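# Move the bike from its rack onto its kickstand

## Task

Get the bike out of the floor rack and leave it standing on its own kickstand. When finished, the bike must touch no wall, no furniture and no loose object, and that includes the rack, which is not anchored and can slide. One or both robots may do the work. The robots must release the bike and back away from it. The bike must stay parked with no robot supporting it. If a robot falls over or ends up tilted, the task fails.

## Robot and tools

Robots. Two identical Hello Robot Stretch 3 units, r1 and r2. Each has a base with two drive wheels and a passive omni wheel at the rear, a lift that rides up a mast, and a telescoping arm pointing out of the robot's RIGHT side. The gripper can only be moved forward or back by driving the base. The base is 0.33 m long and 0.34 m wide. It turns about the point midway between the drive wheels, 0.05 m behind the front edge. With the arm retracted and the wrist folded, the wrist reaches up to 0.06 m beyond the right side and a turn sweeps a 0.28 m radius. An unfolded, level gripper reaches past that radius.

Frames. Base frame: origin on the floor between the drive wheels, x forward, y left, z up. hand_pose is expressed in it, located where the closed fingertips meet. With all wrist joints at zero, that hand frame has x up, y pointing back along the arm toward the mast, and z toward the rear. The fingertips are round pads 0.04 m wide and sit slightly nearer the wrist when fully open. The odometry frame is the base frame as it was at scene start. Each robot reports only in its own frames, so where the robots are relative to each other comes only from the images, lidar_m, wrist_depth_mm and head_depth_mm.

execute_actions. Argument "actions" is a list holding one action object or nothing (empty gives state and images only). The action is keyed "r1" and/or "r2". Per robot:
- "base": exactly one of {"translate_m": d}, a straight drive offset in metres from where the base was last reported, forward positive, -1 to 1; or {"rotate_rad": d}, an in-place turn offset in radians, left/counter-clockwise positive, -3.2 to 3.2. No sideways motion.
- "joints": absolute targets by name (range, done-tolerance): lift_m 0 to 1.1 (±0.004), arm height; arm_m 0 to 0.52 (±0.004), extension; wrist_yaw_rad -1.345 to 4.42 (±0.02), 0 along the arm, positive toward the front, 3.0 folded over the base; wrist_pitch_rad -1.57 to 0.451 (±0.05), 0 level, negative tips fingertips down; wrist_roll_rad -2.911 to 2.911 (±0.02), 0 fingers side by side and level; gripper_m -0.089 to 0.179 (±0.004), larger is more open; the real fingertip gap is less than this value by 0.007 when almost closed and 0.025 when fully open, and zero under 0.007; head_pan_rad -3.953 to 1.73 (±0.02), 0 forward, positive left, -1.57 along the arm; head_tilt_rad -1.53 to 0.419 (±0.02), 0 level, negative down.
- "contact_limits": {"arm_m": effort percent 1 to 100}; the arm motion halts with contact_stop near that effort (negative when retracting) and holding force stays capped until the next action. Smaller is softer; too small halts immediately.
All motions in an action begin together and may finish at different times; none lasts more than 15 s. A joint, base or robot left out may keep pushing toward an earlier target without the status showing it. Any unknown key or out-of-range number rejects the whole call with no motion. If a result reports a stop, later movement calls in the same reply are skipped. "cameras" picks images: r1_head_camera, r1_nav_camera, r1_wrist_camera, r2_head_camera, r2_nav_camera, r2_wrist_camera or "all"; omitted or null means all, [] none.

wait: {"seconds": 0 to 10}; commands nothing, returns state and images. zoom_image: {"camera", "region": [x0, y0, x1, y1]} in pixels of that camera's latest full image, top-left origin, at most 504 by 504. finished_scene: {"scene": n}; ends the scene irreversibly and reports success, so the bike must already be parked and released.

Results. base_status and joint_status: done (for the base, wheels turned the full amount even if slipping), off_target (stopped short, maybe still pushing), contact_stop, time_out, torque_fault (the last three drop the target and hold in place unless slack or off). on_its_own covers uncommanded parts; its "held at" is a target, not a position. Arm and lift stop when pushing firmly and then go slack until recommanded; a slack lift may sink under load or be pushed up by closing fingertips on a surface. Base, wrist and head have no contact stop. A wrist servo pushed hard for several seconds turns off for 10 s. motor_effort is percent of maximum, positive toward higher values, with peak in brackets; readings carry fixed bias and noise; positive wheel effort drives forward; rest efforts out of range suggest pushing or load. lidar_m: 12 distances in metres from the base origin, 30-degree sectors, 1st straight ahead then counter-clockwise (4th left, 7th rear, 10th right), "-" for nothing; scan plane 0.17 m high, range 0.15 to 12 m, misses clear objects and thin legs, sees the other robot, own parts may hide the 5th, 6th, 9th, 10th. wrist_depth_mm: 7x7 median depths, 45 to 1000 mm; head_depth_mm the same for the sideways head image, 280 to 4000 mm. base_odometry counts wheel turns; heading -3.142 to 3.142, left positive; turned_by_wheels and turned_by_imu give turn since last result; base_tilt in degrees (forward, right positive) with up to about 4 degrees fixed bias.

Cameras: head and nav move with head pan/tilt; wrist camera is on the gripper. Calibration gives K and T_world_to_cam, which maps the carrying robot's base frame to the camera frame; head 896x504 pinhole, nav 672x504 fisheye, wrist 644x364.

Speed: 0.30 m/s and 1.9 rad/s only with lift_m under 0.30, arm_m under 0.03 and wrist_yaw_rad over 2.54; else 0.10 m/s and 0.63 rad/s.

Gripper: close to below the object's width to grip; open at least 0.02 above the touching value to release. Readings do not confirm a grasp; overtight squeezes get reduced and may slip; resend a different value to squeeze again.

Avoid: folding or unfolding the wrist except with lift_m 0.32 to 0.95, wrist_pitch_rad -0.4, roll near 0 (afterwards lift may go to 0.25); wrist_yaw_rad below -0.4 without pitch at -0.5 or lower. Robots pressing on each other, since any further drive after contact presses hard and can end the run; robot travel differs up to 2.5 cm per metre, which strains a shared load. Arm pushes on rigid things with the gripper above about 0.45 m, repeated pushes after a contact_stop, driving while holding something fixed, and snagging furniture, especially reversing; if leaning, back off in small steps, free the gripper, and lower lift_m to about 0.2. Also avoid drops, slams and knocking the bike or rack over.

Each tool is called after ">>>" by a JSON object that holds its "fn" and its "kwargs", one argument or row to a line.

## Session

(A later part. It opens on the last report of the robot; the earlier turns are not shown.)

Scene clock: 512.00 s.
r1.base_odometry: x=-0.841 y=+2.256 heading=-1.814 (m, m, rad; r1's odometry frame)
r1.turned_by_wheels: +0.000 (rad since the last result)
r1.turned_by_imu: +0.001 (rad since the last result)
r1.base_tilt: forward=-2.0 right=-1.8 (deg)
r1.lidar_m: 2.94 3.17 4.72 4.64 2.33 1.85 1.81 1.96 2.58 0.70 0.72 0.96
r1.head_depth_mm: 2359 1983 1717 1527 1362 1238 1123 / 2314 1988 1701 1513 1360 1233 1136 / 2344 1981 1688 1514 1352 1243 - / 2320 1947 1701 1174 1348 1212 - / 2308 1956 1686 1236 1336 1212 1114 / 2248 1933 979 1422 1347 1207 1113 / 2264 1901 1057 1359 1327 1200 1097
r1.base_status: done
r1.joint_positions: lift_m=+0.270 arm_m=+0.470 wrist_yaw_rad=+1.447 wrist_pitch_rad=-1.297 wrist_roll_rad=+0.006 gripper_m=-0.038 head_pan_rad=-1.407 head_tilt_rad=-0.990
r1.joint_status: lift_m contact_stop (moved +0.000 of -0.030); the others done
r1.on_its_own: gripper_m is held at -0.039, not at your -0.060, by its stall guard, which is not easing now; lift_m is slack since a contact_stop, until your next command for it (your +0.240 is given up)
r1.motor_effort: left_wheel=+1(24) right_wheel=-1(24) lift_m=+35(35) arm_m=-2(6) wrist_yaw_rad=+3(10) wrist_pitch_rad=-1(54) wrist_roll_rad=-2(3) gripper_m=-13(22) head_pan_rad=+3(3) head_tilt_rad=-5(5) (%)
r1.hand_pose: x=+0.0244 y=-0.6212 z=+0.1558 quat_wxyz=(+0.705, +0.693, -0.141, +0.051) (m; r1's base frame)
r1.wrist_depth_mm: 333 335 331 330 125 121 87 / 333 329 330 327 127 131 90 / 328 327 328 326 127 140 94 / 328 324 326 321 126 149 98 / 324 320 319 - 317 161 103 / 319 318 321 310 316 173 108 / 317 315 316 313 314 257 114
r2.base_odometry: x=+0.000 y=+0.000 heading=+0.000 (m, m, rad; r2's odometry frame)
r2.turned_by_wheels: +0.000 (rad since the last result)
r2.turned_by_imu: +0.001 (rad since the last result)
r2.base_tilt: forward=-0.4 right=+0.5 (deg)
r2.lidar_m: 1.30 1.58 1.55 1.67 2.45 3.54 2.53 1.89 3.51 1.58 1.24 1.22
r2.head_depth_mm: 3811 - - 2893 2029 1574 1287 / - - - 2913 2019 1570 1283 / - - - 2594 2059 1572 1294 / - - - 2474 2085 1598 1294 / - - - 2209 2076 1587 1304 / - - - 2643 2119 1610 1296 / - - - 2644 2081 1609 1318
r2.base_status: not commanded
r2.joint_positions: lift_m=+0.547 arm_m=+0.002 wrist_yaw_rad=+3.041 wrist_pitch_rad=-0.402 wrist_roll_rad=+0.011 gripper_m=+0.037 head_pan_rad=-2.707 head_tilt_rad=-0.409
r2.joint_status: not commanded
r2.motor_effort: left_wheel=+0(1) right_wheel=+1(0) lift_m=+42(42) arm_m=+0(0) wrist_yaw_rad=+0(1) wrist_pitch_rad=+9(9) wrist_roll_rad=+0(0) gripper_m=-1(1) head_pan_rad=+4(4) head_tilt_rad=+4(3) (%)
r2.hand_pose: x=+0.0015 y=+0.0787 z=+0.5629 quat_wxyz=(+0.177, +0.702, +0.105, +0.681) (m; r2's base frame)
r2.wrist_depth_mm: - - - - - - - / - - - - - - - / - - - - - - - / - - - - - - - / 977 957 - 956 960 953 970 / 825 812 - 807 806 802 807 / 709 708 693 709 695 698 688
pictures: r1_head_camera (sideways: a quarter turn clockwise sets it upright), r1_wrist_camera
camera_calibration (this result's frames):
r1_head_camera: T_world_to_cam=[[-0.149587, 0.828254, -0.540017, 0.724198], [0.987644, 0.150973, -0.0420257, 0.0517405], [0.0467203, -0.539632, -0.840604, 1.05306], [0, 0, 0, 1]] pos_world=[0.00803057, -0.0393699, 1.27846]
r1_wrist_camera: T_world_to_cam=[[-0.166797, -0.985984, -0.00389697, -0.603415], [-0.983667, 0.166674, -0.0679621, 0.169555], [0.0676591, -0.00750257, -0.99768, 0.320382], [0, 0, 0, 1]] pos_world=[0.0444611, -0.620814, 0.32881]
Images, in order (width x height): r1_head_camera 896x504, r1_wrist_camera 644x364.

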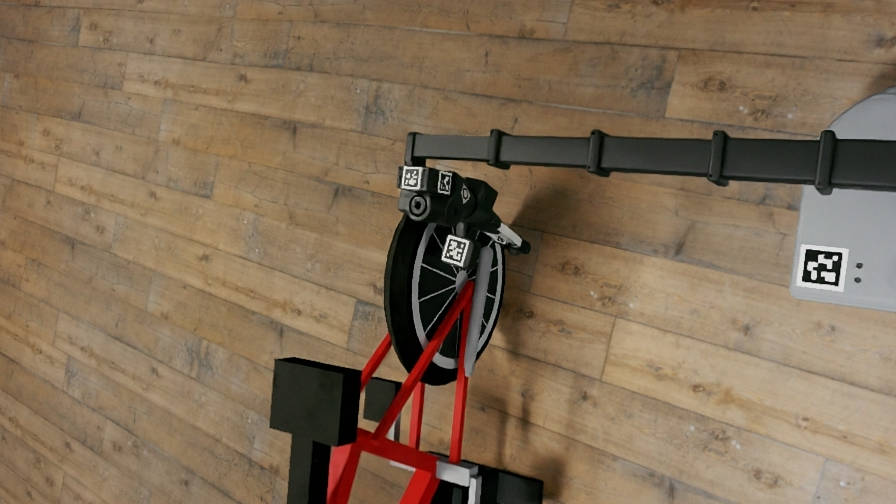

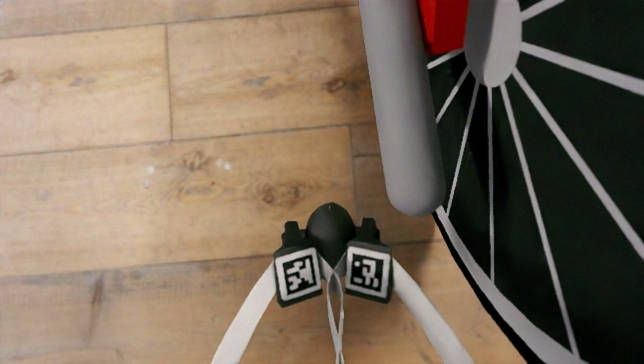

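>>> {"fn": "execute_actions", "kwargs": {
  "actions": [
    {"r1":{"base":{"translate_m":-0.13},"joints":{"lift_m":0.3,"gripper_m":0.025}}}
  ],
  "cameras": []
}}

>>> {"fn": "execute_actions", "kwargs": {
  "actions": [
    {"r1":{"joints":{"wrist_pitch_rad":-0.81,"lift_m":0.268,"arm_m":0.49}}}
  ],
  "cameras": []
}}

>>> {"fn": "execute_actions", "kwargs": {
  "actions": [
    {"r1":{"base":{"translate_m":0.065}}}
  ],
  "cameras": ["r1_wrist_camera"]
}}

Scene clock: 527.17 s.
r1.base_odometry: x=-0.810 y=+2.382 heading=-1.814 (m, m, rad; r1's odometry frame)
r1.turned_by_wheels: +0.000 (rad since the last result)
r1.turned_by_imu: +0.002 (rad since the last result)
r1.base_tilt: forward=-1.9 right=-1.8 (deg)
r1.lidar_m: 3.06 3.30 4.73 4.64 2.17 1.71 1.69 1.81 2.54 0.71 0.73 1.03
r1.head_depth_mm: 2233 1996 1721 1522 1364 1237 1125 / 2313 1966 1714 1524 1355 1226 1134 / 2321 1950 1716 1460 1363 1226 - / 2304 1934 1691 1435 1347 1218 - / 2266 1942 1679 1249 1343 1214 1110 / 2267 1910 1681 1234 1336 1208 1106 / 2260 1922 1010 1416 1340 1206 1097
r1.base_status: done
r1.joint_positions: lift_m=+0.300 arm_m=+0.470 wrist_yaw_rad=+1.447 wrist_pitch_rad=-1.297 wrist_roll_rad=+0.006 gripper_m=+0.025 head_pan_rad=-1.407 head_tilt_rad=-0.990
r1.joint_status: all done
r1.motor_effort: left_wheel=+1(4) right_wheel=-1(7) lift_m=+43(43) arm_m=-2(2) wrist_yaw_rad=+3(3) wrist_pitch_rad=-1(1) wrist_roll_rad=-3(2) gripper_m=+1(78) head_pan_rad=+4(2) head_tilt_rad=-6(5) (%)
r1.hand_pose: x=+0.0242 y=-0.6212 z=+0.1852 quat_wxyz=(+0.705, +0.693, -0.141, +0.051) (m; r1's base frame)
r1.wrist_depth_mm: 369 360 364 361 230 132 94 / 362 363 358 357 254 141 103 / 359 358 356 358 353 157 121 / 354 355 351 351 349 346 346 / 352 354 353 343 350 346 343 / 350 349 346 350 346 342 342 / 351 347 347 345 344 339 338
r2.base_odometry: x=+0.000 y=+0.000 heading=+0.000 (m, m, rad; r2's odometry frame)
r2.turned_by_wheels: +0.000 (rad since the last result)
r2.turned_by_imu: +0.001 (rad since the last result)
r2.base_tilt: forward=-0.3 right=+0.4 (deg)
r2.lidar_m: 1.30 1.58 1.56 1.66 2.46 3.54 2.52 1.89 2.66 1.58 1.24 1.21
r2.head_depth_mm: 3828 - - 2904 2036 1574 1284 / - - - 2878 2036 1587 1287 / - - - 2566 2081 1561 1284 / - - - 2501 2055 1586 1289 / - - - 2228 2067 1599 1309 / - - - 2821 2090 1603 1305 / - - - 2495 2104 1599 1306
r2.base_status: not commanded
r2.joint_positions: lift_m=+0.547 arm_m=+0.002 wrist_yaw_rad=+3.041 wrist_pitch_rad=-0.402 wrist_roll_rad=+0.011 gripper_m=+0.037 head_pan_rad=-2.707 head_tilt_rad=-0.409
r2.joint_status: not commanded
r2.motor_effort: left_wheel=+0(0) right_wheel=+0(1) lift_m=+41(41) arm_m=-1(0) wrist_yaw_rad=+0(0) wrist_pitch_rad=+9(9) wrist_roll_rad=+0(0) gripper_m=-1(1) head_pan_rad=+3(4) head_tilt_rad=+3(4) (%)
r2.hand_pose: x=+0.0015 y=+0.0787 z=+0.5629 quat_wxyz=(+0.177, +0.702, +0.105, +0.681) (m; r2's base frame)
r2.wrist_depth_mm: - - - - - - - / - - - - - - - / - - - - - - - / - - - - - - - / 962 935 - 941 964 925 913 / 822 830 - 806 797 800 805 / 707 719 697 707 718 693 691
pictures: none
No camera images: the call's "cameras" was empty. Leave "cameras" out to get every camera's image.

Scene clock: 528.30 s.
r1.base_odometry: x=-0.810 y=+2.382 heading=-1.814 (m, m, rad; r1's odometry frame)
r1.turned_by_wheels: +0.000 (rad since the last result)
r1.turned_by_imu: +0.000 (rad since the last result)
r1.base_tilt: forward=-2.0 right=-1.9 (deg)
r1.lidar_m: 3.07 3.31 4.75 4.60 2.16 1.71 1.69 1.81 2.53 0.71 0.73 1.03
r1.head_depth_mm: 2268 2004 1727 1511 1363 1232 1129 / 2313 1979 1696 1509 1354 1226 1140 / 2310 1973 1707 1454 1350 1239 - / 2283 1950 1682 1450 1343 1223 - / 2262 1932 1687 1244 1348 1216 1114 / 2255 1920 1681 1233 1344 1219 1102 / 2251 1915 1011 1410 1331 1204 1108
r1.base_status: not commanded
r1.joint_positions: lift_m=+0.268 arm_m=+0.490 wrist_yaw_rad=+1.447 wrist_pitch_rad=-0.828 wrist_roll_rad=+0.006 gripper_m=+0.025 head_pan_rad=-1.407 head_tilt_rad=-0.990
r1.joint_status: all done
r1.motor_effort: left_wheel=+1(1) right_wheel=-1(1) lift_m=+27(38) arm_m=+2(2) wrist_yaw_rad=+4(3) wrist_pitch_rad=+7(7) wrist_roll_rad=-3(2) gripper_m=+0(0) head_pan_rad=+4(2) head_tilt_rad=-5(5) (%)
r1.hand_pose: x=+0.1329 y=-0.6540 z=+0.2019 quat_wxyz=(+0.673, +0.642, -0.298, +0.213) (m; r1's base frame)
r1.wrist_depth_mm: 610 599 572 248 141 87 63 / 529 523 513 231 153 91 65 / 476 462 458 285 167 96 68 / 431 429 416 399 185 101 70 / 396 387 383 381 176 108 74 / 360 355 354 341 194 115 79 / 336 330 329 321 315 115 87
r2.base_odometry: x=+0.000 y=+0.000 heading=+0.000 (m, m, rad; r2's odometry frame)
r2.turned_by_wheels: +0.000 (rad since the last result)
r2.turned_by_imu: +0.000 (rad since the last result)
r2.base_tilt: forward=-0.4 right=+0.4 (deg)
r2.lidar_m: 1.29 1.58 1.55 1.67 2.45 3.54 2.53 1.89 2.67 1.58 1.24 1.21
r2.head_depth_mm: 3794 - - 2833 2028 1569 1279 / - - - 2922 2028 1579 1286 / - - - 2578 2044 1578 1290 / - - - 2500 2062 1585 1293 / - - - 2248 2091 1594 1298 / - - - 2838 2097 1594 1307 / - - - 2530 2088 1619 1307
r2.base_status: not commanded
r2.joint_positions: lift_m=+0.547 arm_m=+0.002 wrist_yaw_rad=+3.041 wrist_pitch_rad=-0.402 wrist_roll_rad=+0.011 gripper_m=+0.037 head_pan_rad=-2.707 head_tilt_rad=-0.409
r2.joint_status: not commanded
r2.motor_effort: left_wheel=+0(0) right_wheel=+0(0) lift_m=+41(42) arm_m=+0(0) wrist_yaw_rad=+0(1) wrist_pitch_rad=+9(9) wrist_roll_rad=+0(1) gripper_m=-1(2) head_pan_rad=+4(4) head_tilt_rad=+4(3) (%)
r2.hand_pose: x=+0.0015 y=+0.0787 z=+0.5629 quat_wxyz=(+0.177, +0.702, +0.105, +0.681) (m; r2's base frame)
r2.wrist_depth_mm: - - - - - - - / - - - - - - - / - - - - - - - / - - - - - - - / 964 936 - 937 968 938 948 / 800 804 - 796 806 805 795 / 715 709 705 697 693 693 690
pictures: none
No camera images: the call's "cameras" was empty. Leave "cameras" out to get every camera's image.

Scene clock: 530.07 s.
r1.base_odometry: x=-0.826 y=+2.319 heading=-1.814 (m, m, rad; r1's odometry frame)
r1.turned_by_wheels: +0.000 (rad since the last result)
r1.turned_by_imu: -0.001 (rad since the last result)
r1.base_tilt: forward=-2.0 right=-1.8 (deg)
r1.lidar_m: 3.00 3.24 4.72 4.66 2.25 1.77 1.75 1.89 2.56 0.71 0.72 0.98
r1.head_depth_mm: 2307 1974 1729 1517 1367 1236 1126 / 2338 1970 1708 1522 1352 1239 1137 / 2303 1953 1704 1457 1350 1237 - / 2296 1940 1706 1337 1350 1223 - / 2274 1926 1686 1200 1342 1221 1113 / 2272 1921 1654 1255 1346 1207 1101 / 2257 1923 1011 1411 1336 1211 1101
r1.base_status: done
r1.joint_positions: lift_m=+0.268 arm_m=+0.490 wrist_yaw_rad=+1.439 wrist_pitch_rad=-0.833 wrist_roll_rad=+0.003 gripper_m=+0.025 head_pan_rad=-1.407 head_tilt_rad=-0.990
r1.joint_status: not commanded
r1.motor_effort: left_wheel=-5(9) right_wheel=+6(9) lift_m=+27(27) arm_m=+1(2) wrist_yaw_rad=+10(11) wrist_pitch_rad=+9(9) wrist_roll_rad=-1(2) gripper_m=-5(4) head_pan_rad=+3(3) head_tilt_rad=-5(5) (%)
r1.hand_pose: x=+0.1319 y=-0.6553 z=+0.2012 quat_wxyz=(+0.675, +0.642, -0.298, +0.210) (m; r1's base frame)
r1.wrist_depth_mm: 588 595 575 239 128 79 58 / 530 516 514 219 140 84 60 / 474 474 461 203 153 88 62 / 427 424 408 191 166 93 64 / 390 388 383 169 152 99 67 / 356 352 352 159 267 104 70 / 332 328 322 320 237 104 73
r2.base_odometry: x=+0.000 y=+0.000 heading=+0.000 (m, m, rad; r2's odometry frame)
r2.turned_by_wheels: +0.000 (rad since the last result)
r2.turned_by_imu: +0.000 (rad since the last result)
r2.base_tilt: forward=-0.3 right=+0.5 (deg)
r2.lidar_m: 1.30 1.58 1.55 1.67 2.46 3.53 2.54 1.89 2.69 1.58 1.23 1.21
r2.head_depth_mm: 3764 - - 2879 2025 1566 1282 / - - - 2917 2060 1573 1282 / - - - 2579 2046 1586 1294 / - - - 2480 2076 1592 1300 / - - - 2226 2092 1600 1303 / - - - 2648 2096 1598 1307 / - - - 2583 2095 1614 1308
r2.base_status: not commanded
r2.joint_positions: lift_m=+0.547 arm_m=+0.002 wrist_yaw_rad=+3.041 wrist_pitch_rad=-0.402 wrist_roll_rad=+0.011 gripper_m=+0.037 head_pan_rad=-2.707 head_tilt_rad=-0.409
r2.joint_status: not commanded
r2.motor_effort: left_wheel=+0(0) right_wheel=+0(0) lift_m=+42(41) arm_m=-1(1) wrist_yaw_rad=+0(1) wrist_pitch_rad=+9(9) wrist_roll_rad=+0(0) gripper_m=-1(1) head_pan_rad=+3(4) head_tilt_rad=+3(3) (%)
r2.hand_pose: x=+0.0015 y=+0.0787 z=+0.5629 quat_wxyz=(+0.177, +0.702, +0.105, +0.681) (m; r2's base frame)
r2.wrist_depth_mm: - - - - - - - / - - - - - - - / - - - - - - - / - - - - - - - / 943 976 - 966 957 938 931 / 823 819 - 806 801 808 808 / 714 709 695 714 701 698 705
pictures: r1_wrist_camera
camera_calibration (this result's frames):
r1_wrist_camera: T_world_to_cam=[[-0.165693, -0.985947, -0.0213266, -0.615509], [-0.848194, 0.153509, -0.506953, 0.345898], [0.503102, -0.0659095, -0.86171, 0.235155], [0, 0, 0, 1]] pos_world=[0.0730958, -0.644459, 0.364863]
Images, in order (width x height): r1_wrist_camera 644x364.

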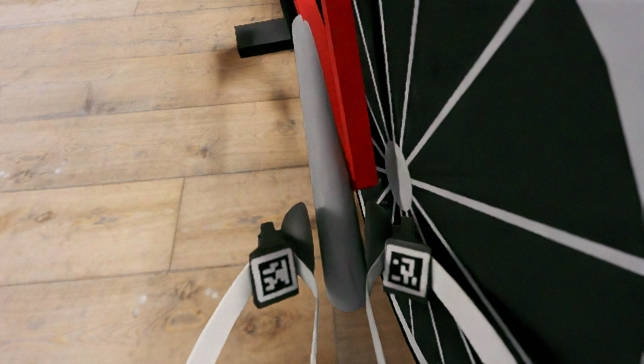

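>>> {"fn": "execute_actions", "kwargs": {
  "actions": [
    {"r1":{"joints":{"gripper_m":-0.07,"lift_m":0.268}}}
  ],
  "cameras": []
}}

>>> {"fn": "execute_actions", "kwargs": {
  "actions": [
    {"r1":{"base":{"translate_m":0.05},"joints":{"wrist_pitch_rad":-1.05}}}
  ],
  "cameras": ["r1_wrist_camera"]
}}

>>> {"fn": "execute_actions", "kwargs": {
  "actions": [
    {"r1":{"base":{"translate_m":0.05},"joints":{"arm_m":0.47,"lift_m":0.24,"gripper_m":-0.08}}}
  ],
  "cameras": ["r1_head_camera","r1_wrist_camera"]
}}

Scene clock: 544.23 s.
r1.base_odometry: x=-0.826 y=+2.319 heading=-1.814 (m, m, rad; r1's odometry frame)
r1.turned_by_wheels: +0.000 (rad since the last result)
r1.turned_by_imu: +0.001 (rad since the last result)
r1.base_tilt: forward=-2.0 right=-1.8 (deg)
r1.lidar_m: 2.99 3.25 4.73 4.66 2.25 1.77 1.75 1.89 2.56 0.71 0.72 0.98
r1.head_depth_mm: 2311 1977 1731 1527 1368 1233 1126 / 2320 1989 1720 1506 1354 1232 1141 / 2306 1947 1697 1454 1356 1235 - / 2283 1966 1690 1335 1347 1216 - / 2299 1935 1691 1214 1347 1218 1106 / 2246 1928 1641 1246 1332 1212 1106 / 2263 1920 1008 1410 1327 1198 1109
r1.base_status: not commanded
r1.joint_positions: lift_m=+0.268 arm_m=+0.490 wrist_yaw_rad=+1.437 wrist_pitch_rad=-0.827 wrist_roll_rad=-0.010 gripper_m=-0.069 head_pan_rad=-1.407 head_tilt_rad=-0.990
r1.joint_status: all done
r1.motor_effort: left_wheel=-5(6) right_wheel=+6(6) lift_m=+27(27) arm_m=+0(1) wrist_yaw_rad=+12(16) wrist_pitch_rad=+6(9) wrist_roll_rad=+4(4) gripper_m=-31(100) head_pan_rad=+2(3) head_tilt_rad=-4(5) (%)
r1.hand_pose: x=+0.1330 y=-0.6559 z=+0.2021 quat_wxyz=(+0.676, +0.639, -0.297, +0.215) (m; r1's base frame)
r1.wrist_depth_mm: 594 595 580 246 129 80 58 / 536 517 521 220 140 84 60 / 472 468 462 205 152 88 62 / 429 424 413 193 167 93 64 / 390 387 382 171 159 98 67 / 359 354 351 157 189 104 69 / 330 330 328 325 243 103 72
r2.base_odometry: x=+0.000 y=+0.000 heading=+0.000 (m, m, rad; r2's odometry frame)
r2.turned_by_wheels: +0.000 (rad since the last result)
r2.turned_by_imu: +0.001 (rad since the last result)
r2.base_tilt: forward=-0.3 right=+0.5 (deg)
r2.lidar_m: 1.30 1.59 1.56 1.66 2.46 3.54 2.53 1.89 2.69 1.58 1.24 1.22
r2.head_depth_mm: 3810 - - 2882 2017 1567 1273 / - - - 2884 2053 1583 1287 / - - - 2566 2058 1582 1285 / - - - 2458 2077 1586 1299 / - - - 2217 2076 1606 1300 / - - - 2678 2104 1605 1301 / - - - 2566 2128 1599 1309
r2.base_status: not commanded
r2.joint_positions: lift_m=+0.547 arm_m=+0.002 wrist_yaw_rad=+3.041 wrist_pitch_rad=-0.402 wrist_roll_rad=+0.011 gripper_m=+0.037 head_pan_rad=-2.707 head_tilt_rad=-0.409
r2.joint_status: not commanded
r2.motor_effort: left_wheel=+0(0) right_wheel=+0(1) lift_m=+42(42) arm_m=+0(1) wrist_yaw_rad=+0(0) wrist_pitch_rad=+9(9) wrist_roll_rad=+0(1) gripper_m=-1(1) head_pan_rad=+4(4) head_tilt_rad=+4(4) (%)
r2.hand_pose: x=+0.0015 y=+0.0787 z=+0.5629 quat_wxyz=(+0.177, +0.702, +0.105, +0.681) (m; r2's base frame)
r2.wrist_depth_mm: - - - - - - - / - - - - - - - / - - - - - - - / - - - - - - - / 959 965 - 945 942 923 927 / 823 825 - 807 815 801 811 / 698 705 707 699 708 694 696
pictures: none
No camera images: the call's "cameras" was empty. Leave "cameras" out to get every camera's image.

Scene clock: 545.67 s.
r1.base_odometry: x=-0.838 y=+2.271 heading=-1.815 (m, m, rad; r1's odometry frame)
r1.turned_by_wheels: -0.001 (rad since the last result)
r1.turned_by_imu: -0.005 (rad since the last result)
r1.base_tilt: forward=-2.0 right=-1.8 (deg)
r1.lidar_m: 2.95 3.16 4.72 4.65 2.32 1.82 1.80 1.93 2.58 0.63 0.72 0.95
r1.head_depth_mm: 2361 2020 1729 1518 1372 1235 1127 / 2360 1975 1712 1516 1354 1233 1136 / 2318 1954 1699 1454 1354 1242 - / 2286 1968 1702 1234 1346 1222 - / 2301 1939 1690 1221 1341 1221 1113 / 2263 1946 998 1421 1337 1209 1110 / 2252 1921 1047 1389 1336 1216 1100
r1.base_status: done
r1.joint_positions: lift_m=+0.268 arm_m=+0.490 wrist_yaw_rad=+1.458 wrist_pitch_rad=-1.030 wrist_roll_rad=+0.005 gripper_m=-0.062 head_pan_rad=-1.407 head_tilt_rad=-0.990
r1.joint_status: all done
r1.on_its_own: gripper_m is held at -0.063, not at your -0.070, by its stall guard, which is still easing
r1.motor_effort: left_wheel=-12(19) right_wheel=+17(17) lift_m=+24(27) arm_m=+0(0) wrist_yaw_rad=-7(12) wrist_pitch_rad=-8(50) wrist_roll_rad=-2(4) gripper_m=-31(33) head_pan_rad=+2(3) head_tilt_rad=-5(5) (%)
r1.hand_pose: x=+0.0892 y=-0.6477 z=+0.1750 quat_wxyz=(+0.691, +0.670, -0.228, +0.148) (m; r1's base frame)
r1.wrist_depth_mm: 446 438 435 186 128 86 62 / 419 417 408 179 138 91 64 / 391 387 384 178 149 96 66 / 371 369 361 357 170 102 69 / 350 346 344 157 195 109 72 / 336 333 326 153 191 116 75 / 320 317 313 313 306 121 79
r2.base_odometry: x=+0.000 y=+0.000 heading=+0.000 (m, m, rad; r2's odometry frame)
r2.turned_by_wheels: +0.000 (rad since the last result)
r2.turned_by_imu: +0.000 (rad since the last result)
r2.base_tilt: forward=-0.4 right=+0.5 (deg)
r2.lidar_m: 1.30 1.58 1.56 1.67 2.46 3.53 2.53 1.89 3.52 1.58 1.24 1.22
r2.head_depth_mm: 3775 - - 2863 2009 1570 1275 / - - - 2916 2031 1578 1287 / - - - 2603 2028 1587 1284 / - - - 2472 2064 1582 1291 / - - - 2231 2070 1590 1302 / - - - 2666 2091 1606 1301 / - - - 2630 2122 1622 1319
r2.base_status: not commanded
r2.joint_positions: lift_m=+0.547 arm_m=+0.002 wrist_yaw_rad=+3.041 wrist_pitch_rad=-0.402 wrist_roll_rad=+0.011 gripper_m=+0.037 head_pan_rad=-2.707 head_tilt_rad=-0.409
r2.joint_status: not commanded
r2.motor_effort: left_wheel=+0(0) right_wheel=+0(0) lift_m=+41(42) arm_m=+0(0) wrist_yaw_rad=+1(1) wrist_pitch_rad=+9(9) wrist_roll_rad=+0(0) gripper_m=-1(1) head_pan_rad=+4(4) head_tilt_rad=+3(4) (%)
r2.hand_pose: x=+0.0015 y=+0.0787 z=+0.5629 quat_wxyz=(+0.177, +0.702, +0.105, +0.681) (m; r2's base frame)
r2.wrist_depth_mm: - - - - - - - / - - - - - - - / - - - - - - - / - - - - - - - / 986 954 - 948 965 942 939 / 811 818 - 800 810 804 801 / 703 705 695 700 710 712 702
pictures: r1_wrist_camera
camera_calibration (this result's frames):
r1_wrist_camera: T_world_to_cam=[[-0.152611, -0.988175, -0.0148428, -0.619418], [-0.932678, 0.148974, -0.32851, 0.268628], [0.326837, -0.0362906, -0.944384, 0.283922], [0, 0, 0, 1]] pos_world=[0.0632178, -0.641808, 0.347184]
Images, in order (width x height): r1_wrist_camera 644x364.

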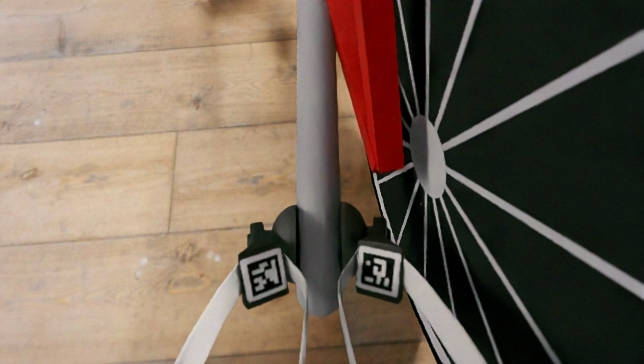

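Scene clock: 547.27 s.
r1.base_odometry: x=-0.850 y=+2.222 heading=-1.816 (m, m, rad; r1's odometry frame)
r1.turned_by_wheels: -0.001 (rad since the last result)
r1.turned_by_imu: -0.027 (rad since the last result)
r1.base_tilt: forward=-2.0 right=-1.8 (deg)
r1.lidar_m: 2.91 3.09 4.52 4.66 2.42 1.88 1.85 1.96 2.60 0.61 0.71 0.93
r1.head_depth_mm: 2360 1997 1731 1527 1375 1237 1123 / 2348 1966 1710 1505 1350 1226 1137 / 2303 1978 1685 1498 1354 1233 - / 2278 1945 1685 1165 1347 1206 - / 2272 1944 1679 1227 1342 1215 1120 / 2261 1924 975 1412 1342 1211 1109 / 2271 1914 1038 1339 1333 1216 1099
r1.base_status: done
r1.joint_positions: lift_m=+0.271 arm_m=+0.470 wrist_yaw_rad=+1.442 wrist_pitch_rad=-1.121 wrist_roll_rad=+0.012 gripper_m=-0.075 head_pan_rad=-1.407 head_tilt_rad=-0.990
r1.joint_status: lift_m contact_stop (moved +0.003 of -0.028); gripper_m off_target (ended at -0.075, target -0.080); the others done
r1.on_its_own: lift_m is slack since a contact_stop, until your next command for it (your +0.240 is given up); left_wheel is at rest, and its effort (-22) is outside its rest range (-18 to +18); right_wheel is at rest, and its effort (+32) is outside its rest range (-18 to +18)
r1.motor_effort: left_wheel=-22(26) right_wheel=+32(34) lift_m=+34(33) arm_m=-2(0) wrist_yaw_rad=+7(6) wrist_pitch_rad=+27(30) wrist_roll_rad=-5(5) gripper_m=-33(98) head_pan_rad=+3(4) head_tilt_rad=-5(5) (%)
r1.hand_pose: x=+0.0675 y=-0.6269 z=+0.1689 quat_wxyz=(+0.697, +0.678, -0.205, +0.109) (m; r1's base frame)
r1.wrist_depth_mm: 402 394 388 175 124 106 77 / 381 382 377 173 149 114 80 / 370 367 363 169 155 122 84 / 352 350 348 167 252 131 88 / 338 332 338 158 248 142 93 / 329 326 322 156 281 154 98 / 313 315 311 310 305 157 105
r2.base_odometry: x=+0.000 y=+0.000 heading=+0.000 (m, m, rad; r2's odometry frame)
r2.turned_by_wheels: +0.000 (rad since the last result)
r2.turned_by_imu: +0.000 (rad since the last result)
r2.base_tilt: forward=-0.3 right=+0.5 (deg)
r2.lidar_m: 1.30 1.58 1.56 1.66 2.45 3.53 2.53 1.89 3.52 1.59 1.24 1.22
r2.head_depth_mm: 3799 - - 2870 2003 1571 1289 / - - - 2959 2018 1579 1285 / - - - 2580 2050 1581 1290 / - - - 2472 2081 1589 1294 / - - - 2207 2064 1600 1304 / - - - 2649 2087 1608 1292 / - - - 2707 2126 1611 1311
r2.base_status: not commanded
r2.joint_positions: lift_m=+0.547 arm_m=+0.002 wrist_yaw_rad=+3.041 wrist_pitch_rad=-0.402 wrist_roll_rad=+0.011 gripper_m=+0.037 head_pan_rad=-2.707 head_tilt_rad=-0.409
r2.joint_status: not commanded
r2.motor_effort: left_wheel=-1(0) right_wheel=+1(1) lift_m=+41(41) arm_m=+0(0) wrist_yaw_rad=+1(0) wrist_pitch_rad=+9(9) wrist_roll_rad=+0(0) gripper_m=+0(1) head_pan_rad=+4(5) head_tilt_rad=+4(4) (%)
r2.hand_pose: x=+0.0015 y=+0.0787 z=+0.5629 quat_wxyz=(+0.177, +0.702, +0.105, +0.681) (m; r2's base frame)
r2.wrist_depth_mm: - - - - - - - / - - - - - - - / - - - - - - - / - - - - - - - / 973 948 - 937 962 946 923 / 811 819 - 797 813 821 802 / 703 701 701 713 709 701 704
pictures: r1_head_camera (sideways: a quarter turn clockwise sets it upright), r1_wrist_camera
camera_calibration (this result's frames):
r1_head_camera: T_world_to_cam=[[-0.149587, 0.828254, -0.540017, 0.724198], [0.987644, 0.150973, -0.0420257, 0.0517405], [0.0467202, -0.539632, -0.840604, 1.05306], [0, 0, 0, 1]] pos_world=[0.00803056, -0.0393699, 1.27846]
r1_wrist_camera: T_world_to_cam=[[-0.175012, -0.984466, -0.0140764, -0.598551], [-0.955007, 0.173217, -0.240746, 0.24513], [0.239444, -0.0286903, -0.970486, 0.301008], [0, 0, 0, 1]] pos_world=[0.0572729, -0.623077, 0.342713]
Images, in order (width x height): r1_head_camera 896x504, r1_wrist_camera 644x364.

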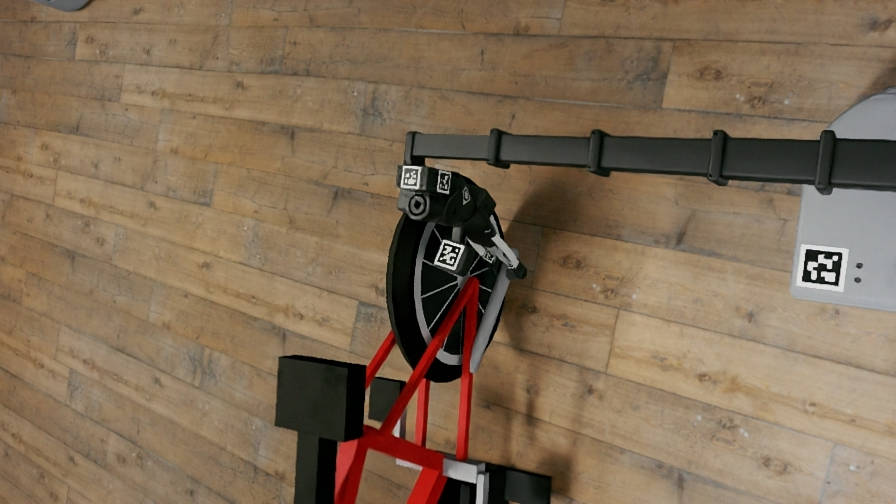

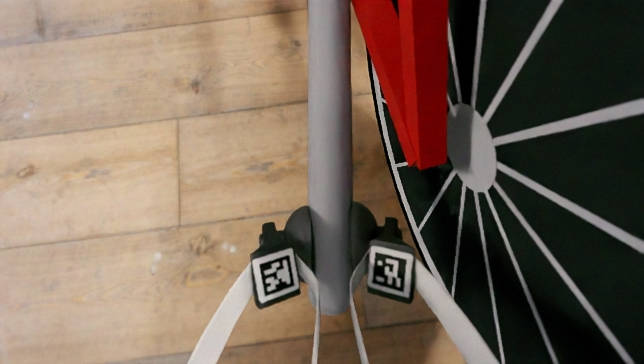

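>>> {"fn": "execute_actions", "kwargs": {
  "actions": [
    {"r1":{"base":{"translate_m":0.02},"joints":{"arm_m":0.43,"lift_m":0.27,"wrist_pitch_rad":-1.25,"wrist_yaw_rad":1.3}}}
  ],
  "cameras": ["r1_head_camera","r1_wrist_camera"]
}}

Scene clock: 553.23 s.
r1.base_odometry: x=-0.855 y=+2.203 heading=-1.816 (m, m, rad; r1's odometry frame)
r1.turned_by_wheels: +0.000 (rad since the last result)
r1.turned_by_imu: +0.002 (rad since the last result)
r1.base_tilt: forward=-1.9 right=-1.8 (deg)
r1.lidar_m: 2.89 3.09 4.47 4.65 2.45 1.90 1.87 1.98 2.59 0.60 0.71 0.93
r1.head_depth_mm: 2336 1982 1728 1512 1365 1232 1120 / 2333 2001 1709 1523 1353 1226 1137 / 2286 1946 1720 1554 1350 1231 - / 2311 1962 1690 1165 1337 1219 - / 2285 1927 1664 1221 1335 1220 1108 / 2267 1929 985 1428 1334 1212 1108 / 2233 1907 1028 1258 1322 1207 1103
r1.base_status: done
r1.joint_positions: lift_m=+0.271 arm_m=+0.431 wrist_yaw_rad=+1.290 wrist_pitch_rad=-1.193 wrist_roll_rad=-0.004 gripper_m=-0.046 head_pan_rad=-1.407 head_tilt_rad=-0.990
r1.joint_status: lift_m contact_stop (moved +0.000 of -0.001); wrist_pitch_rad off_target (ended at -1.193, target -1.250); the others done
r1.on_its_own: gripper_m is held at -0.047, not at your -0.080, by its stall guard, which is still easing; lift_m is slack since a contact_stop, until your next command for it; wrist_pitch_rad is at rest, and its effort (-23) is outside its rest range (-20 to +32)
r1.motor_effort: left_wheel=+6(14) right_wheel=-8(33) lift_m=+35(34) arm_m=-6(3) wrist_yaw_rad=+8(11) wrist_pitch_rad=-23(27) wrist_roll_rad=+2(5) gripper_m=-26(28) head_pan_rad=+3(3) head_tilt_rad=-5(5) (%)
r1.hand_pose: x=+0.0478 y=-0.5959 z=+0.1629 quat_wxyz=(+0.707, +0.669, -0.227, +0.035) (m; r1's base frame)
r1.wrist_depth_mm: 366 367 366 169 157 117 101 / 359 355 354 169 240 129 108 / 349 343 344 170 284 143 116 / 341 339 335 172 331 183 124 / 334 328 326 166 326 208 136 / 324 321 321 313 314 235 148 / 317 313 310 313 308 303 163
r2.base_odometry: x=+0.000 y=+0.000 heading=+0.000 (m, m, rad; r2's odometry frame)
r2.turned_by_wheels: +0.000 (rad since the last result)
r2.turned_by_imu: +0.001 (rad since the last result)
r2.base_tilt: forward=-0.4 right=+0.4 (deg)
r2.lidar_m: 1.30 1.58 1.55 1.67 2.47 3.54 2.53 1.89 3.53 1.58 1.23 1.22
r2.head_depth_mm: 3828 - - 2843 2025 1554 1280 / - - - 2899 2062 1573 1289 / - - - 2584 2045 1580 1292 / - - - 2493 2074 1586 1289 / - - - 2224 2073 1592 1306 / - - - 2657 2068 1612 1298 / - - - 2751 2121 1615 1307
r2.base_status: not commanded
r2.joint_positions: lift_m=+0.547 arm_m=+0.002 wrist_yaw_rad=+3.041 wrist_pitch_rad=-0.402 wrist_roll_rad=+0.011 gripper_m=+0.037 head_pan_rad=-2.707 head_tilt_rad=-0.409
r2.joint_status: not commanded
r2.motor_effort: left_wheel=+0(0) right_wheel=+1(0) lift_m=+42(41) arm_m=+0(0) wrist_yaw_rad=+0(0) wrist_pitch_rad=+9(9) wrist_roll_rad=+0(0) gripper_m=+0(1) head_pan_rad=+4(4) head_tilt_rad=+4(4) (%)
r2.hand_pose: x=+0.0015 y=+0.0787 z=+0.5629 quat_wxyz=(+0.177, +0.702, +0.105, +0.681) (m; r2's base frame)
r2.wrist_depth_mm: - - - - - - - / - - - - - - - / - - - - - - - / - - - - - - - / 946 932 - 958 957 947 929 / 833 803 - 791 805 818 794 / 711 705 683 708 691 697 707
pictures: r1_head_camera (sideways: a quarter turn clockwise sets it upright), r1_wrist_camera
camera_calibration (this result's frames):
r1_head_camera: T_world_to_cam=[[-0.149587, 0.828254, -0.540017, 0.724198], [0.987644, 0.150974, -0.0420257, 0.0517405], [0.0467205, -0.539632, -0.840604, 1.05306], [0, 0, 0, 1]] pos_world=[0.00803058, -0.0393699, 1.27846]
r1_wrist_camera: T_world_to_cam=[[-0.309479, -0.950893, -0.0049613, -0.546589], [-0.936661, 0.305738, -0.170853, 0.286261], [0.16398, -0.0482285, -0.985284, 0.295154], [0, 0, 0, 1]] pos_world=[0.0505721, -0.593034, 0.337007]
Images, in order (width x height): r1_head_camera 896x504, r1_wrist_camera 644x364.

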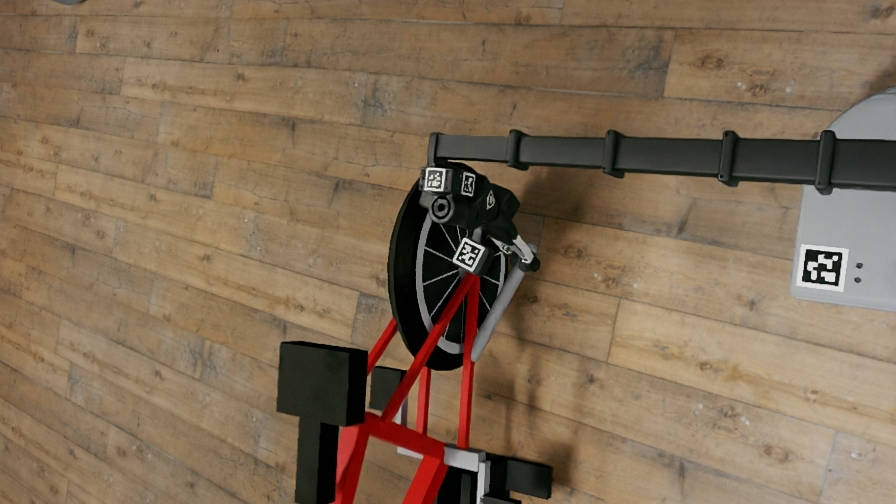

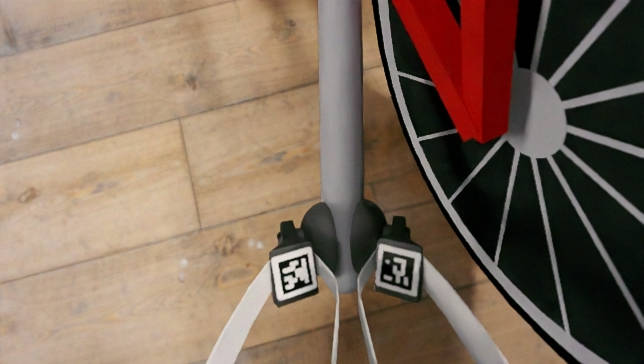

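>>> {"fn": "execute_actions", "kwargs": {
  "actions": [
    {"r1":{"base":{"translate_m":0.04},"joints":{"arm_m":0.39,"lift_m":0.22,"wrist_yaw_rad":1.2,"gripper_m":-0.085}}}
  ],
  "cameras": ["r1_head_camera","r1_wrist_camera"]
}}

Scene clock: 559.33 s.
r1.base_odometry: x=-0.865 y=+2.164 heading=-1.816 (m, m, rad; r1's odometry frame)
r1.turned_by_wheels: +0.000 (rad since the last result)
r1.turned_by_imu: +0.000 (rad since the last result)
r1.base_tilt: forward=-1.9 right=-1.8 (deg)
r1.lidar_m: 2.85 3.05 4.43 4.65 2.51 1.94 1.91 2.02 2.61 0.61 0.71 0.92
r1.head_depth_mm: 2353 1982 1751 1514 1357 1238 1123 / 2315 1982 1731 1510 1351 1229 1148 / 2298 1968 1716 1198 1333 1224 - / 2274 1939 1685 1160 1325 1217 - / 2290 1942 1598 1266 1340 1210 1115 / 2259 1932 987 1415 1334 1215 1107 / 2266 1916 1593 1275 1321 1200 1106
r1.base_status: done
r1.joint_positions: lift_m=+0.261 arm_m=+0.390 wrist_yaw_rad=+1.196 wrist_pitch_rad=-1.253 wrist_roll_rad=+0.006 gripper_m=-0.081 head_pan_rad=-1.407 head_tilt_rad=-0.990
r1.joint_status: lift_m contact_stop (moved -0.011 of -0.051); gripper_m off_target (ended at -0.081, target -0.085); the others done
r1.on_its_own: lift_m is slack since a contact_stop, until your next command for it (your +0.220 is given up); wrist_pitch_rad moved -0.060 to your old target -1.250
r1.motor_effort: left_wheel=+0(12) right_wheel=+0(9) lift_m=+35(35) arm_m=-2(4) wrist_yaw_rad=+4(12) wrist_pitch_rad=+1(22) wrist_roll_rad=-3(6) gripper_m=-27(100) head_pan_rad=+3(3) head_tilt_rad=-5(5) (%)
r1.hand_pose: x=+0.0318 y=-0.5564 z=+0.1483 quat_wxyz=(+0.706, +0.665, -0.242, -0.022) (m; r1's base frame)
r1.wrist_depth_mm: 339 335 333 335 245 180 122 / 332 334 325 326 325 201 118 / 325 324 323 319 320 229 154 / 324 319 318 314 315 264 178 / 316 317 314 313 310 305 199 / 311 311 312 303 304 302 228 / 308 304 304 303 302 301 300
r2.base_odometry: x=+0.000 y=+0.000 heading=+0.000 (m, m, rad; r2's odometry frame)
r2.turned_by_wheels: +0.000 (rad since the last result)
r2.turned_by_imu: +0.001 (rad since the last result)
r2.base_tilt: forward=-0.3 right=+0.4 (deg)
r2.lidar_m: 1.30 1.58 1.56 1.67 2.45 3.55 2.53 1.89 3.50 1.58 1.24 1.22
r2.head_depth_mm: 3791 - - 2852 2022 1567 1279 / - - - 2914 2047 1580 1281 / - - - 2573 2049 1586 1288 / - - - 2479 2074 1588 1303 / - - - 2253 2056 1599 1299 / - - - 2654 2103 1600 1297 / - - - 2827 2113 1627 1309
r2.base_status: not commanded
r2.joint_positions: lift_m=+0.547 arm_m=+0.002 wrist_yaw_rad=+3.041 wrist_pitch_rad=-0.402 wrist_roll_rad=+0.011 gripper_m=+0.037 head_pan_rad=-2.707 head_tilt_rad=-0.409
r2.joint_status: not commanded
r2.motor_effort: left_wheel=+0(0) right_wheel=+0(0) lift_m=+41(41) arm_m=+0(0) wrist_yaw_rad=+0(0) wrist_pitch_rad=+9(9) wrist_roll_rad=+0(0) gripper_m=-1(0) head_pan_rad=+4(3) head_tilt_rad=+4(3) (%)
r2.hand_pose: x=+0.0015 y=+0.0787 z=+0.5629 quat_wxyz=(+0.177, +0.702, +0.105, +0.681) (m; r2's base frame)
r2.wrist_depth_mm: - - - - - - - / - - - - - - - / - - - - - - - / - - - - - - - / 981 970 - 950 943 929 917 / 823 820 - 812 809 802 785 / 706 705 695 700 687 698 701
pictures: r1_head_camera (sideways: a quarter turn clockwise sets it upright), r1_wrist_camera
camera_calibration (this result's frames):
r1_head_camera: T_world_to_cam=[[-0.1496, 0.828252, -0.540017, 0.724198], [0.987642, 0.150988, -0.0420257, 0.0517405], [0.0467284, -0.539631, -0.840604, 1.05306], [0, 0, 0, 1]] pos_world=[0.00803116, -0.0393699, 1.27846]
r1_wrist_camera: T_world_to_cam=[[-0.40659, -0.91359, -0.0060664, -0.490107], [-0.907627, 0.404677, -0.111578, 0.301996], [0.104392, -0.0398607, -0.993737, 0.293159], [0, 0, 0, 1]] pos_world=[0.0442232, -0.558282, 0.322046]
Images, in order (width x height): r1_head_camera 896x504, r1_wrist_camera 644x364.

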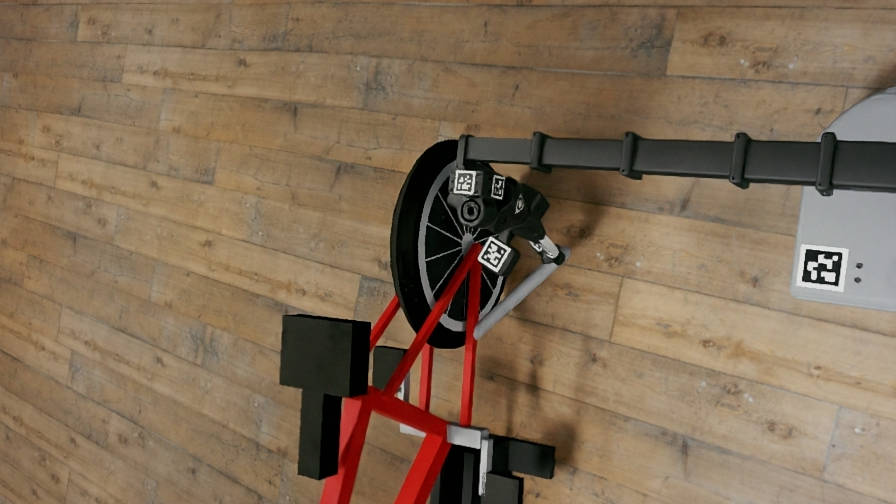

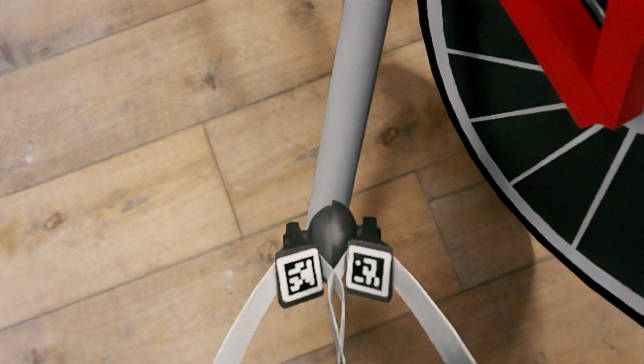

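>>> {"fn": "execute_actions", "kwargs": {
  "actions": [
    {"r1":{"base":{"translate_m":-0.05},"joints":{"lift_m":0.27,"gripper_m":0.0}}}
  ],
  "cameras": ["r1_head_camera","r1_wrist_camera"]
}}

Scene clock: 566.10 s.
r1.base_odometry: x=-0.852 y=+2.213 heading=-1.816 (m, m, rad; r1's odometry frame)
r1.turned_by_wheels: +0.000 (rad since the last result)
r1.turned_by_imu: +0.002 (rad since the last result)
r1.base_tilt: forward=-2.0 right=-1.8 (deg)
r1.lidar_m: 2.90 3.08 4.50 4.64 2.44 1.88 1.86 1.97 2.59 0.70 0.71 0.93
r1.head_depth_mm: 2345 1983 1719 1513 1368 1233 1125 / 2339 1971 1709 1516 1353 1225 1140 / 2313 1971 1705 1518 1347 1217 - / 2279 1925 1690 1168 1337 1212 - / 2273 1943 1658 1224 1345 1219 1112 / 2273 1927 977 1429 1339 1217 1109 / 2242 1924 1045 1269 1328 1202 1099
r1.base_status: done
r1.joint_positions: lift_m=+0.270 arm_m=+0.390 wrist_yaw_rad=+1.197 wrist_pitch_rad=-1.254 wrist_roll_rad=+0.006 gripper_m=+0.000 head_pan_rad=-1.407 head_tilt_rad=-0.990
r1.joint_status: all done
r1.motor_effort: left_wheel=+2(5) right_wheel=-2(10) lift_m=+42(45) arm_m=-1(2) wrist_yaw_rad=+3(3) wrist_pitch_rad=+2(2) wrist_roll_rad=-2(3) gripper_m=-1(75) head_pan_rad=+2(4) head_tilt_rad=-5(5) (%)
r1.hand_pose: x=+0.0316 y=-0.5563 z=+0.1575 quat_wxyz=(+0.706, +0.665, -0.241, -0.022) (m; r1's base frame)
r1.wrist_depth_mm: 347 344 345 342 277 133 137 / 341 342 334 336 334 132 149 / 335 335 332 328 331 235 150 / 332 328 327 327 323 274 168 / 327 325 321 - 320 318 205 / 320 319 318 314 314 313 312 / 316 315 315 313 308 308 309
r2.base_odometry: x=+0.000 y=+0.000 heading=+0.000 (m, m, rad; r2's odometry frame)
r2.turned_by_wheels: +0.000 (rad since the last result)
r2.turned_by_imu: +0.001 (rad since the last result)
r2.base_tilt: forward=-0.4 right=+0.5 (deg)
r2.lidar_m: 1.30 1.57 1.56 1.67 2.45 3.54 2.53 1.89 3.53 1.59 1.24 1.22
r2.head_depth_mm: 3886 - - 2874 2021 1576 1280 / - - - 2927 2057 1571 1281 / - - - 2589 2056 1588 1288 / - - - 2490 2054 1584 1296 / - - - 2233 2081 1607 1303 / - - - 2668 2077 1600 1314 / - - - 2705 2100 1618 1313
r2.base_status: not commanded
r2.joint_positions: lift_m=+0.547 arm_m=+0.002 wrist_yaw_rad=+3.041 wrist_pitch_rad=-0.402 wrist_roll_rad=+0.011 gripper_m=+0.037 head_pan_rad=-2.707 head_tilt_rad=-0.409
r2.joint_status: not commanded
r2.motor_effort: left_wheel=+0(0) right_wheel=+1(0) lift_m=+41(42) arm_m=+0(0) wrist_yaw_rad=+0(0) wrist_pitch_rad=+9(9) wrist_roll_rad=+0(0) gripper_m=+0(1) head_pan_rad=+4(3) head_tilt_rad=+4(3) (%)
r2.hand_pose: x=+0.0015 y=+0.0787 z=+0.5629 quat_wxyz=(+0.177, +0.702, +0.105, +0.681) (m; r2's base frame)
r2.wrist_depth_mm: - - - - - - - / - - - - - - - / - - - - - - - / - - - - - - - / 959 968 - 928 948 953 922 / 811 815 - 812 800 807 804 / 706 702 703 705 696 699 691
pictures: r1_head_camera (sideways: a quarter turn clockwise sets it upright), r1_wrist_camera
camera_calibration (this result's frames):
r1_head_camera: T_world_to_cam=[[-0.149669, 0.828239, -0.540017, 0.724199], [0.987629, 0.151071, -0.0420257, 0.0517406], [0.0467736, -0.539627, -0.840604, 1.05306], [0, 0, 0, 1]] pos_world=[0.00803446, -0.0393697, 1.27846]
r1_wrist_camera: T_world_to_cam=[[-0.405541, -0.914058, -0.00582985, -0.490294], [-0.908167, 0.403635, -0.110959, 0.30217], [0.103776, -0.0397038, -0.993808, 0.302406], [0, 0, 0, 1]] pos_world=[0.0442042, -0.558117, 0.331203]
Images, in order (width x height): r1_head_camera 896x504, r1_wrist_camera 644x364.

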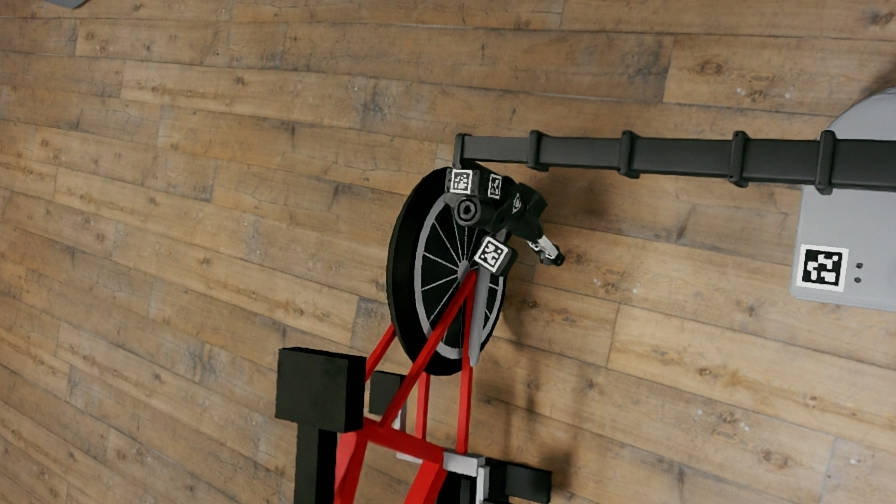

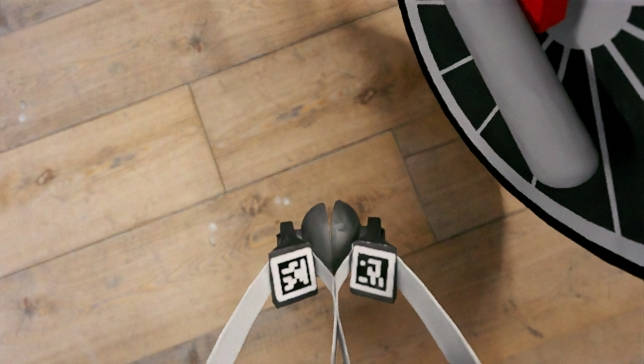

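>>> {"fn": "execute_actions", "kwargs": {
  "actions": [
    {"r1":{"base":{"translate_m":-0.097},"joints":{"lift_m":0.34,"arm_m":0.36,"gripper_m":0.05}}}
  ],
  "cameras": []
}}

>>> {"fn": "execute_actions", "kwargs": {
  "actions": [
    {"r1":{"joints":{"wrist_yaw_rad":1.0,"wrist_pitch_rad":-0.9,"arm_m":0.415}}}
  ],
  "cameras": ["r1_head_camera","r1_wrist_camera"]
}}

Scene clock: 605.27 s.
r1.base_odometry: x=-0.829 y=+2.307 heading=-1.816 (m, m, rad; r1's odometry frame)
r1.turned_by_wheels: +0.000 (rad since the last result)
r1.turned_by_imu: +0.002 (rad since the last result)
r1.base_tilt: forward=-2.0 right=-1.9 (deg)
r1.lidar_m: 2.99 3.18 4.66 4.65 2.31 1.79 1.76 1.87 2.56 0.71 0.72 0.97
r1.head_depth_mm: 2228 2000 1723 1527 1370 1234 1130 / 2320 1977 1700 1516 1357 1230 1139 / 2301 1957 1691 1563 1356 1224 - / 2312 1948 1691 1261 1334 1219 - / 2292 1941 1701 1237 1348 1209 1107 / 2276 1939 1649 1242 1336 1206 1108 / 2232 1921 977 1436 1333 1202 1101
r1.base_status: done
r1.joint_positions: lift_m=+0.340 arm_m=+0.360 wrist_yaw_rad=+1.197 wrist_pitch_rad=-1.254 wrist_roll_rad=+0.006 gripper_m=+0.050 head_pan_rad=-1.407 head_tilt_rad=-0.990
r1.joint_status: all done
r1.motor_effort: left_wheel=+2(5) right_wheel=-2(5) lift_m=+43(45) arm_m=-2(0) wrist_yaw_rad=+2(3) wrist_pitch_rad=+2(2) wrist_roll_rad=-3(2) gripper_m=+1(80) head_pan_rad=+3(3) head_tilt_rad=-5(5) (%)
r1.hand_pose: x=+0.0316 y=-0.5263 z=+0.2274 quat_wxyz=(+0.706, +0.665, -0.241, -0.022) (m; r1's base frame)
r1.wrist_depth_mm: 422 422 417 410 350 228 175 / 412 409 413 407 402 260 191 / 401 408 403 404 404 318 212 / 401 402 399 397 390 390 386 / 397 396 394 392 390 383 382 / 392 387 385 383 383 377 374 / 381 381 380 381 378 375 369
r2.base_odometry: x=+0.000 y=+0.000 heading=+0.000 (m, m, rad; r2's odometry frame)
r2.turned_by_wheels: +0.000 (rad since the last result)
r2.turned_by_imu: +0.001 (rad since the last result)
r2.base_tilt: forward=-0.4 right=+0.4 (deg)
r2.lidar_m: 1.30 1.58 1.55 1.66 2.46 3.54 2.52 1.89 2.72 1.58 1.23 1.22
r2.head_depth_mm: 3801 - - 2888 2034 1564 1283 / - - - 2924 2025 1577 1275 / - - - 2582 2053 1585 1280 / - - - 2469 2057 1583 1295 / - - - 2257 2101 1585 1299 / - - - 2674 2087 1616 1304 / - - - 2609 2125 1613 1313
r2.base_status: not commanded
r2.joint_positions: lift_m=+0.547 arm_m=+0.002 wrist_yaw_rad=+3.041 wrist_pitch_rad=-0.402 wrist_roll_rad=+0.011 gripper_m=+0.037 head_pan_rad=-2.707 head_tilt_rad=-0.409
r2.joint_status: not commanded
r2.motor_effort: left_wheel=+0(0) right_wheel=+0(1) lift_m=+42(41) arm_m=-1(0) wrist_yaw_rad=+0(0) wrist_pitch_rad=+9(9) wrist_roll_rad=+0(0) gripper_m=+0(1) head_pan_rad=+4(4) head_tilt_rad=+3(3) (%)
r2.hand_pose: x=+0.0015 y=+0.0787 z=+0.5629 quat_wxyz=(+0.177, +0.702, +0.105, +0.681) (m; r2's base frame)
r2.wrist_depth_mm: - - - - - - - / - - - - - - - / - - - - - - - / - - - - - - - / 957 961 - 954 971 956 947 / 825 821 - 795 804 806 795 / 702 700 697 699 693 698 698
pictures: none
No camera images: the call's "cameras" was empty. Leave "cameras" out to get every camera's image.

Scene clock: 606.80 s.
r1.base_odometry: x=-0.829 y=+2.307 heading=-1.816 (m, m, rad; r1's odometry frame)
r1.turned_by_wheels: +0.000 (rad since the last result)
r1.turned_by_imu: +0.000 (rad since the last result)
r1.base_tilt: forward=-2.0 right=-1.8 (deg)
r1.lidar_m: 3.00 3.20 4.69 4.64 2.31 1.79 1.76 1.87 2.56 0.71 0.72 0.97
r1.head_depth_mm: 2251 1987 1724 1520 1358 1232 1124 / 2345 1983 1706 1519 1365 1236 1145 / 2328 1979 1684 1479 1355 1231 - / 2296 1964 1699 1434 1352 1228 - / 2270 1941 1699 1227 1343 1218 1112 / 2265 1922 1643 1238 1327 1211 1107 / 2247 1922 972 1429 1330 1208 1099
r1.base_status: not commanded
r1.joint_positions: lift_m=+0.340 arm_m=+0.415 wrist_yaw_rad=+1.003 wrist_pitch_rad=-0.916 wrist_roll_rad=+0.006 gripper_m=+0.050 head_pan_rad=-1.407 head_tilt_rad=-0.990
r1.joint_status: all done
r1.motor_effort: left_wheel=+2(1) right_wheel=-1(2) lift_m=+43(43) arm_m=+2(1) wrist_yaw_rad=-2(5) wrist_pitch_rad=+6(6) wrist_roll_rad=-2(2) gripper_m=+1(0) head_pan_rad=+4(4) head_tilt_rad=-4(5) (%)
r1.hand_pose: x=+0.0939 y=-0.6334 z=+0.2605 quat_wxyz=(+0.706, +0.579, -0.407, +0.029) (m; r1's base frame)
r1.wrist_depth_mm: 628 611 308 189 134 108 101 / 575 550 303 229 154 115 107 / 526 499 495 261 180 130 114 / 478 472 466 303 217 148 125 / 443 447 444 423 235 173 143 / 418 409 408 403 386 219 384 / 389 389 379 377 372 367 368
r2.base_odometry: x=+0.000 y=+0.000 heading=+0.000 (m, m, rad; r2's odometry frame)
r2.turned_by_wheels: +0.000 (rad since the last result)
r2.turned_by_imu: +0.000 (rad since the last result)
r2.base_tilt: forward=-0.4 right=+0.4 (deg)
r2.lidar_m: 1.30 1.58 1.56 1.67 2.45 3.54 2.53 1.89 2.72 1.58 1.23 1.22
r2.head_depth_mm: 3816 - - 2916 2022 1570 1272 / - - - 2896 2031 1582 1289 / - - - 2591 2050 1583 1291 / - - - 2502 2058 1591 1308 / - - - 2241 2078 1605 1298 / - - - 2676 2100 1607 1305 / - - - 2608 2103 1620 1311
r2.base_status: not commanded
r2.joint_positions: lift_m=+0.547 arm_m=+0.002 wrist_yaw_rad=+3.041 wrist_pitch_rad=-0.402 wrist_roll_rad=+0.011 gripper_m=+0.037 head_pan_rad=-2.707 head_tilt_rad=-0.409
r2.joint_status: not commanded
r2.motor_effort: left_wheel=+0(0) right_wheel=+0(1) lift_m=+42(41) arm_m=+0(0) wrist_yaw_rad=+0(1) wrist_pitch_rad=+9(9) wrist_roll_rad=+0(0) gripper_m=+0(1) head_pan_rad=+3(4) head_tilt_rad=+4(3) (%)
r2.hand_pose: x=+0.0015 y=+0.0787 z=+0.5629 quat_wxyz=(+0.177, +0.702, +0.105, +0.681) (m; r2's base frame)
r2.wrist_depth_mm: - - - - - - - / - - - - - - - / - - - - - - - / - - - - - - - / 948 956 - 945 970 926 957 / 819 804 - 803 809 806 789 / 699 697 699 695 693 698 698
pictures: r1_head_camera (sideways: a quarter turn clockwise sets it upright), r1_wrist_camera
camera_calibration (this result's frames):
r1_head_camera: T_world_to_cam=[[-0.149669, 0.828239, -0.540017, 0.724199], [0.987629, 0.151071, -0.0420257, 0.0517406], [0.0467737, -0.539627, -0.840604, 1.05305], [0, 0, 0, 1]] pos_world=[0.00803447, -0.0393697, 1.27846]
r1_wrist_camera: T_world_to_cam=[[-0.570088, -0.821345, -0.0197965, -0.457169], [-0.735445, 0.520909, -0.433329, 0.543355], [0.366225, -0.232476, -0.901018, 0.224315], [0, 0, 0, 1]] pos_world=[0.0568315, -0.606385, 0.428513]
Images, in order (width x height): r1_head_camera 896x504, r1_wrist_camera 644x364.

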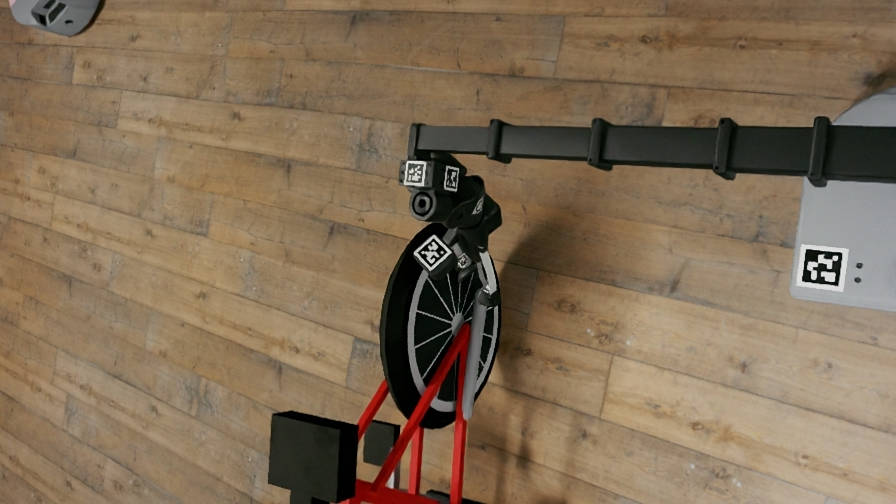

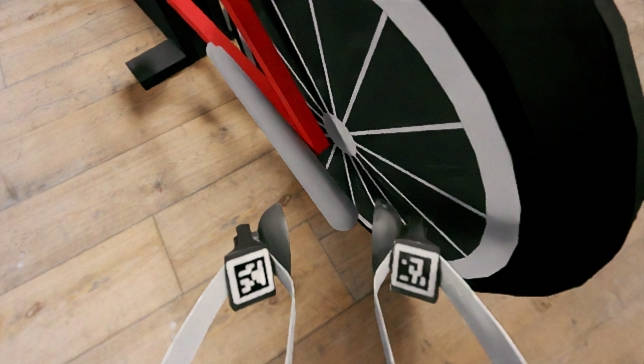

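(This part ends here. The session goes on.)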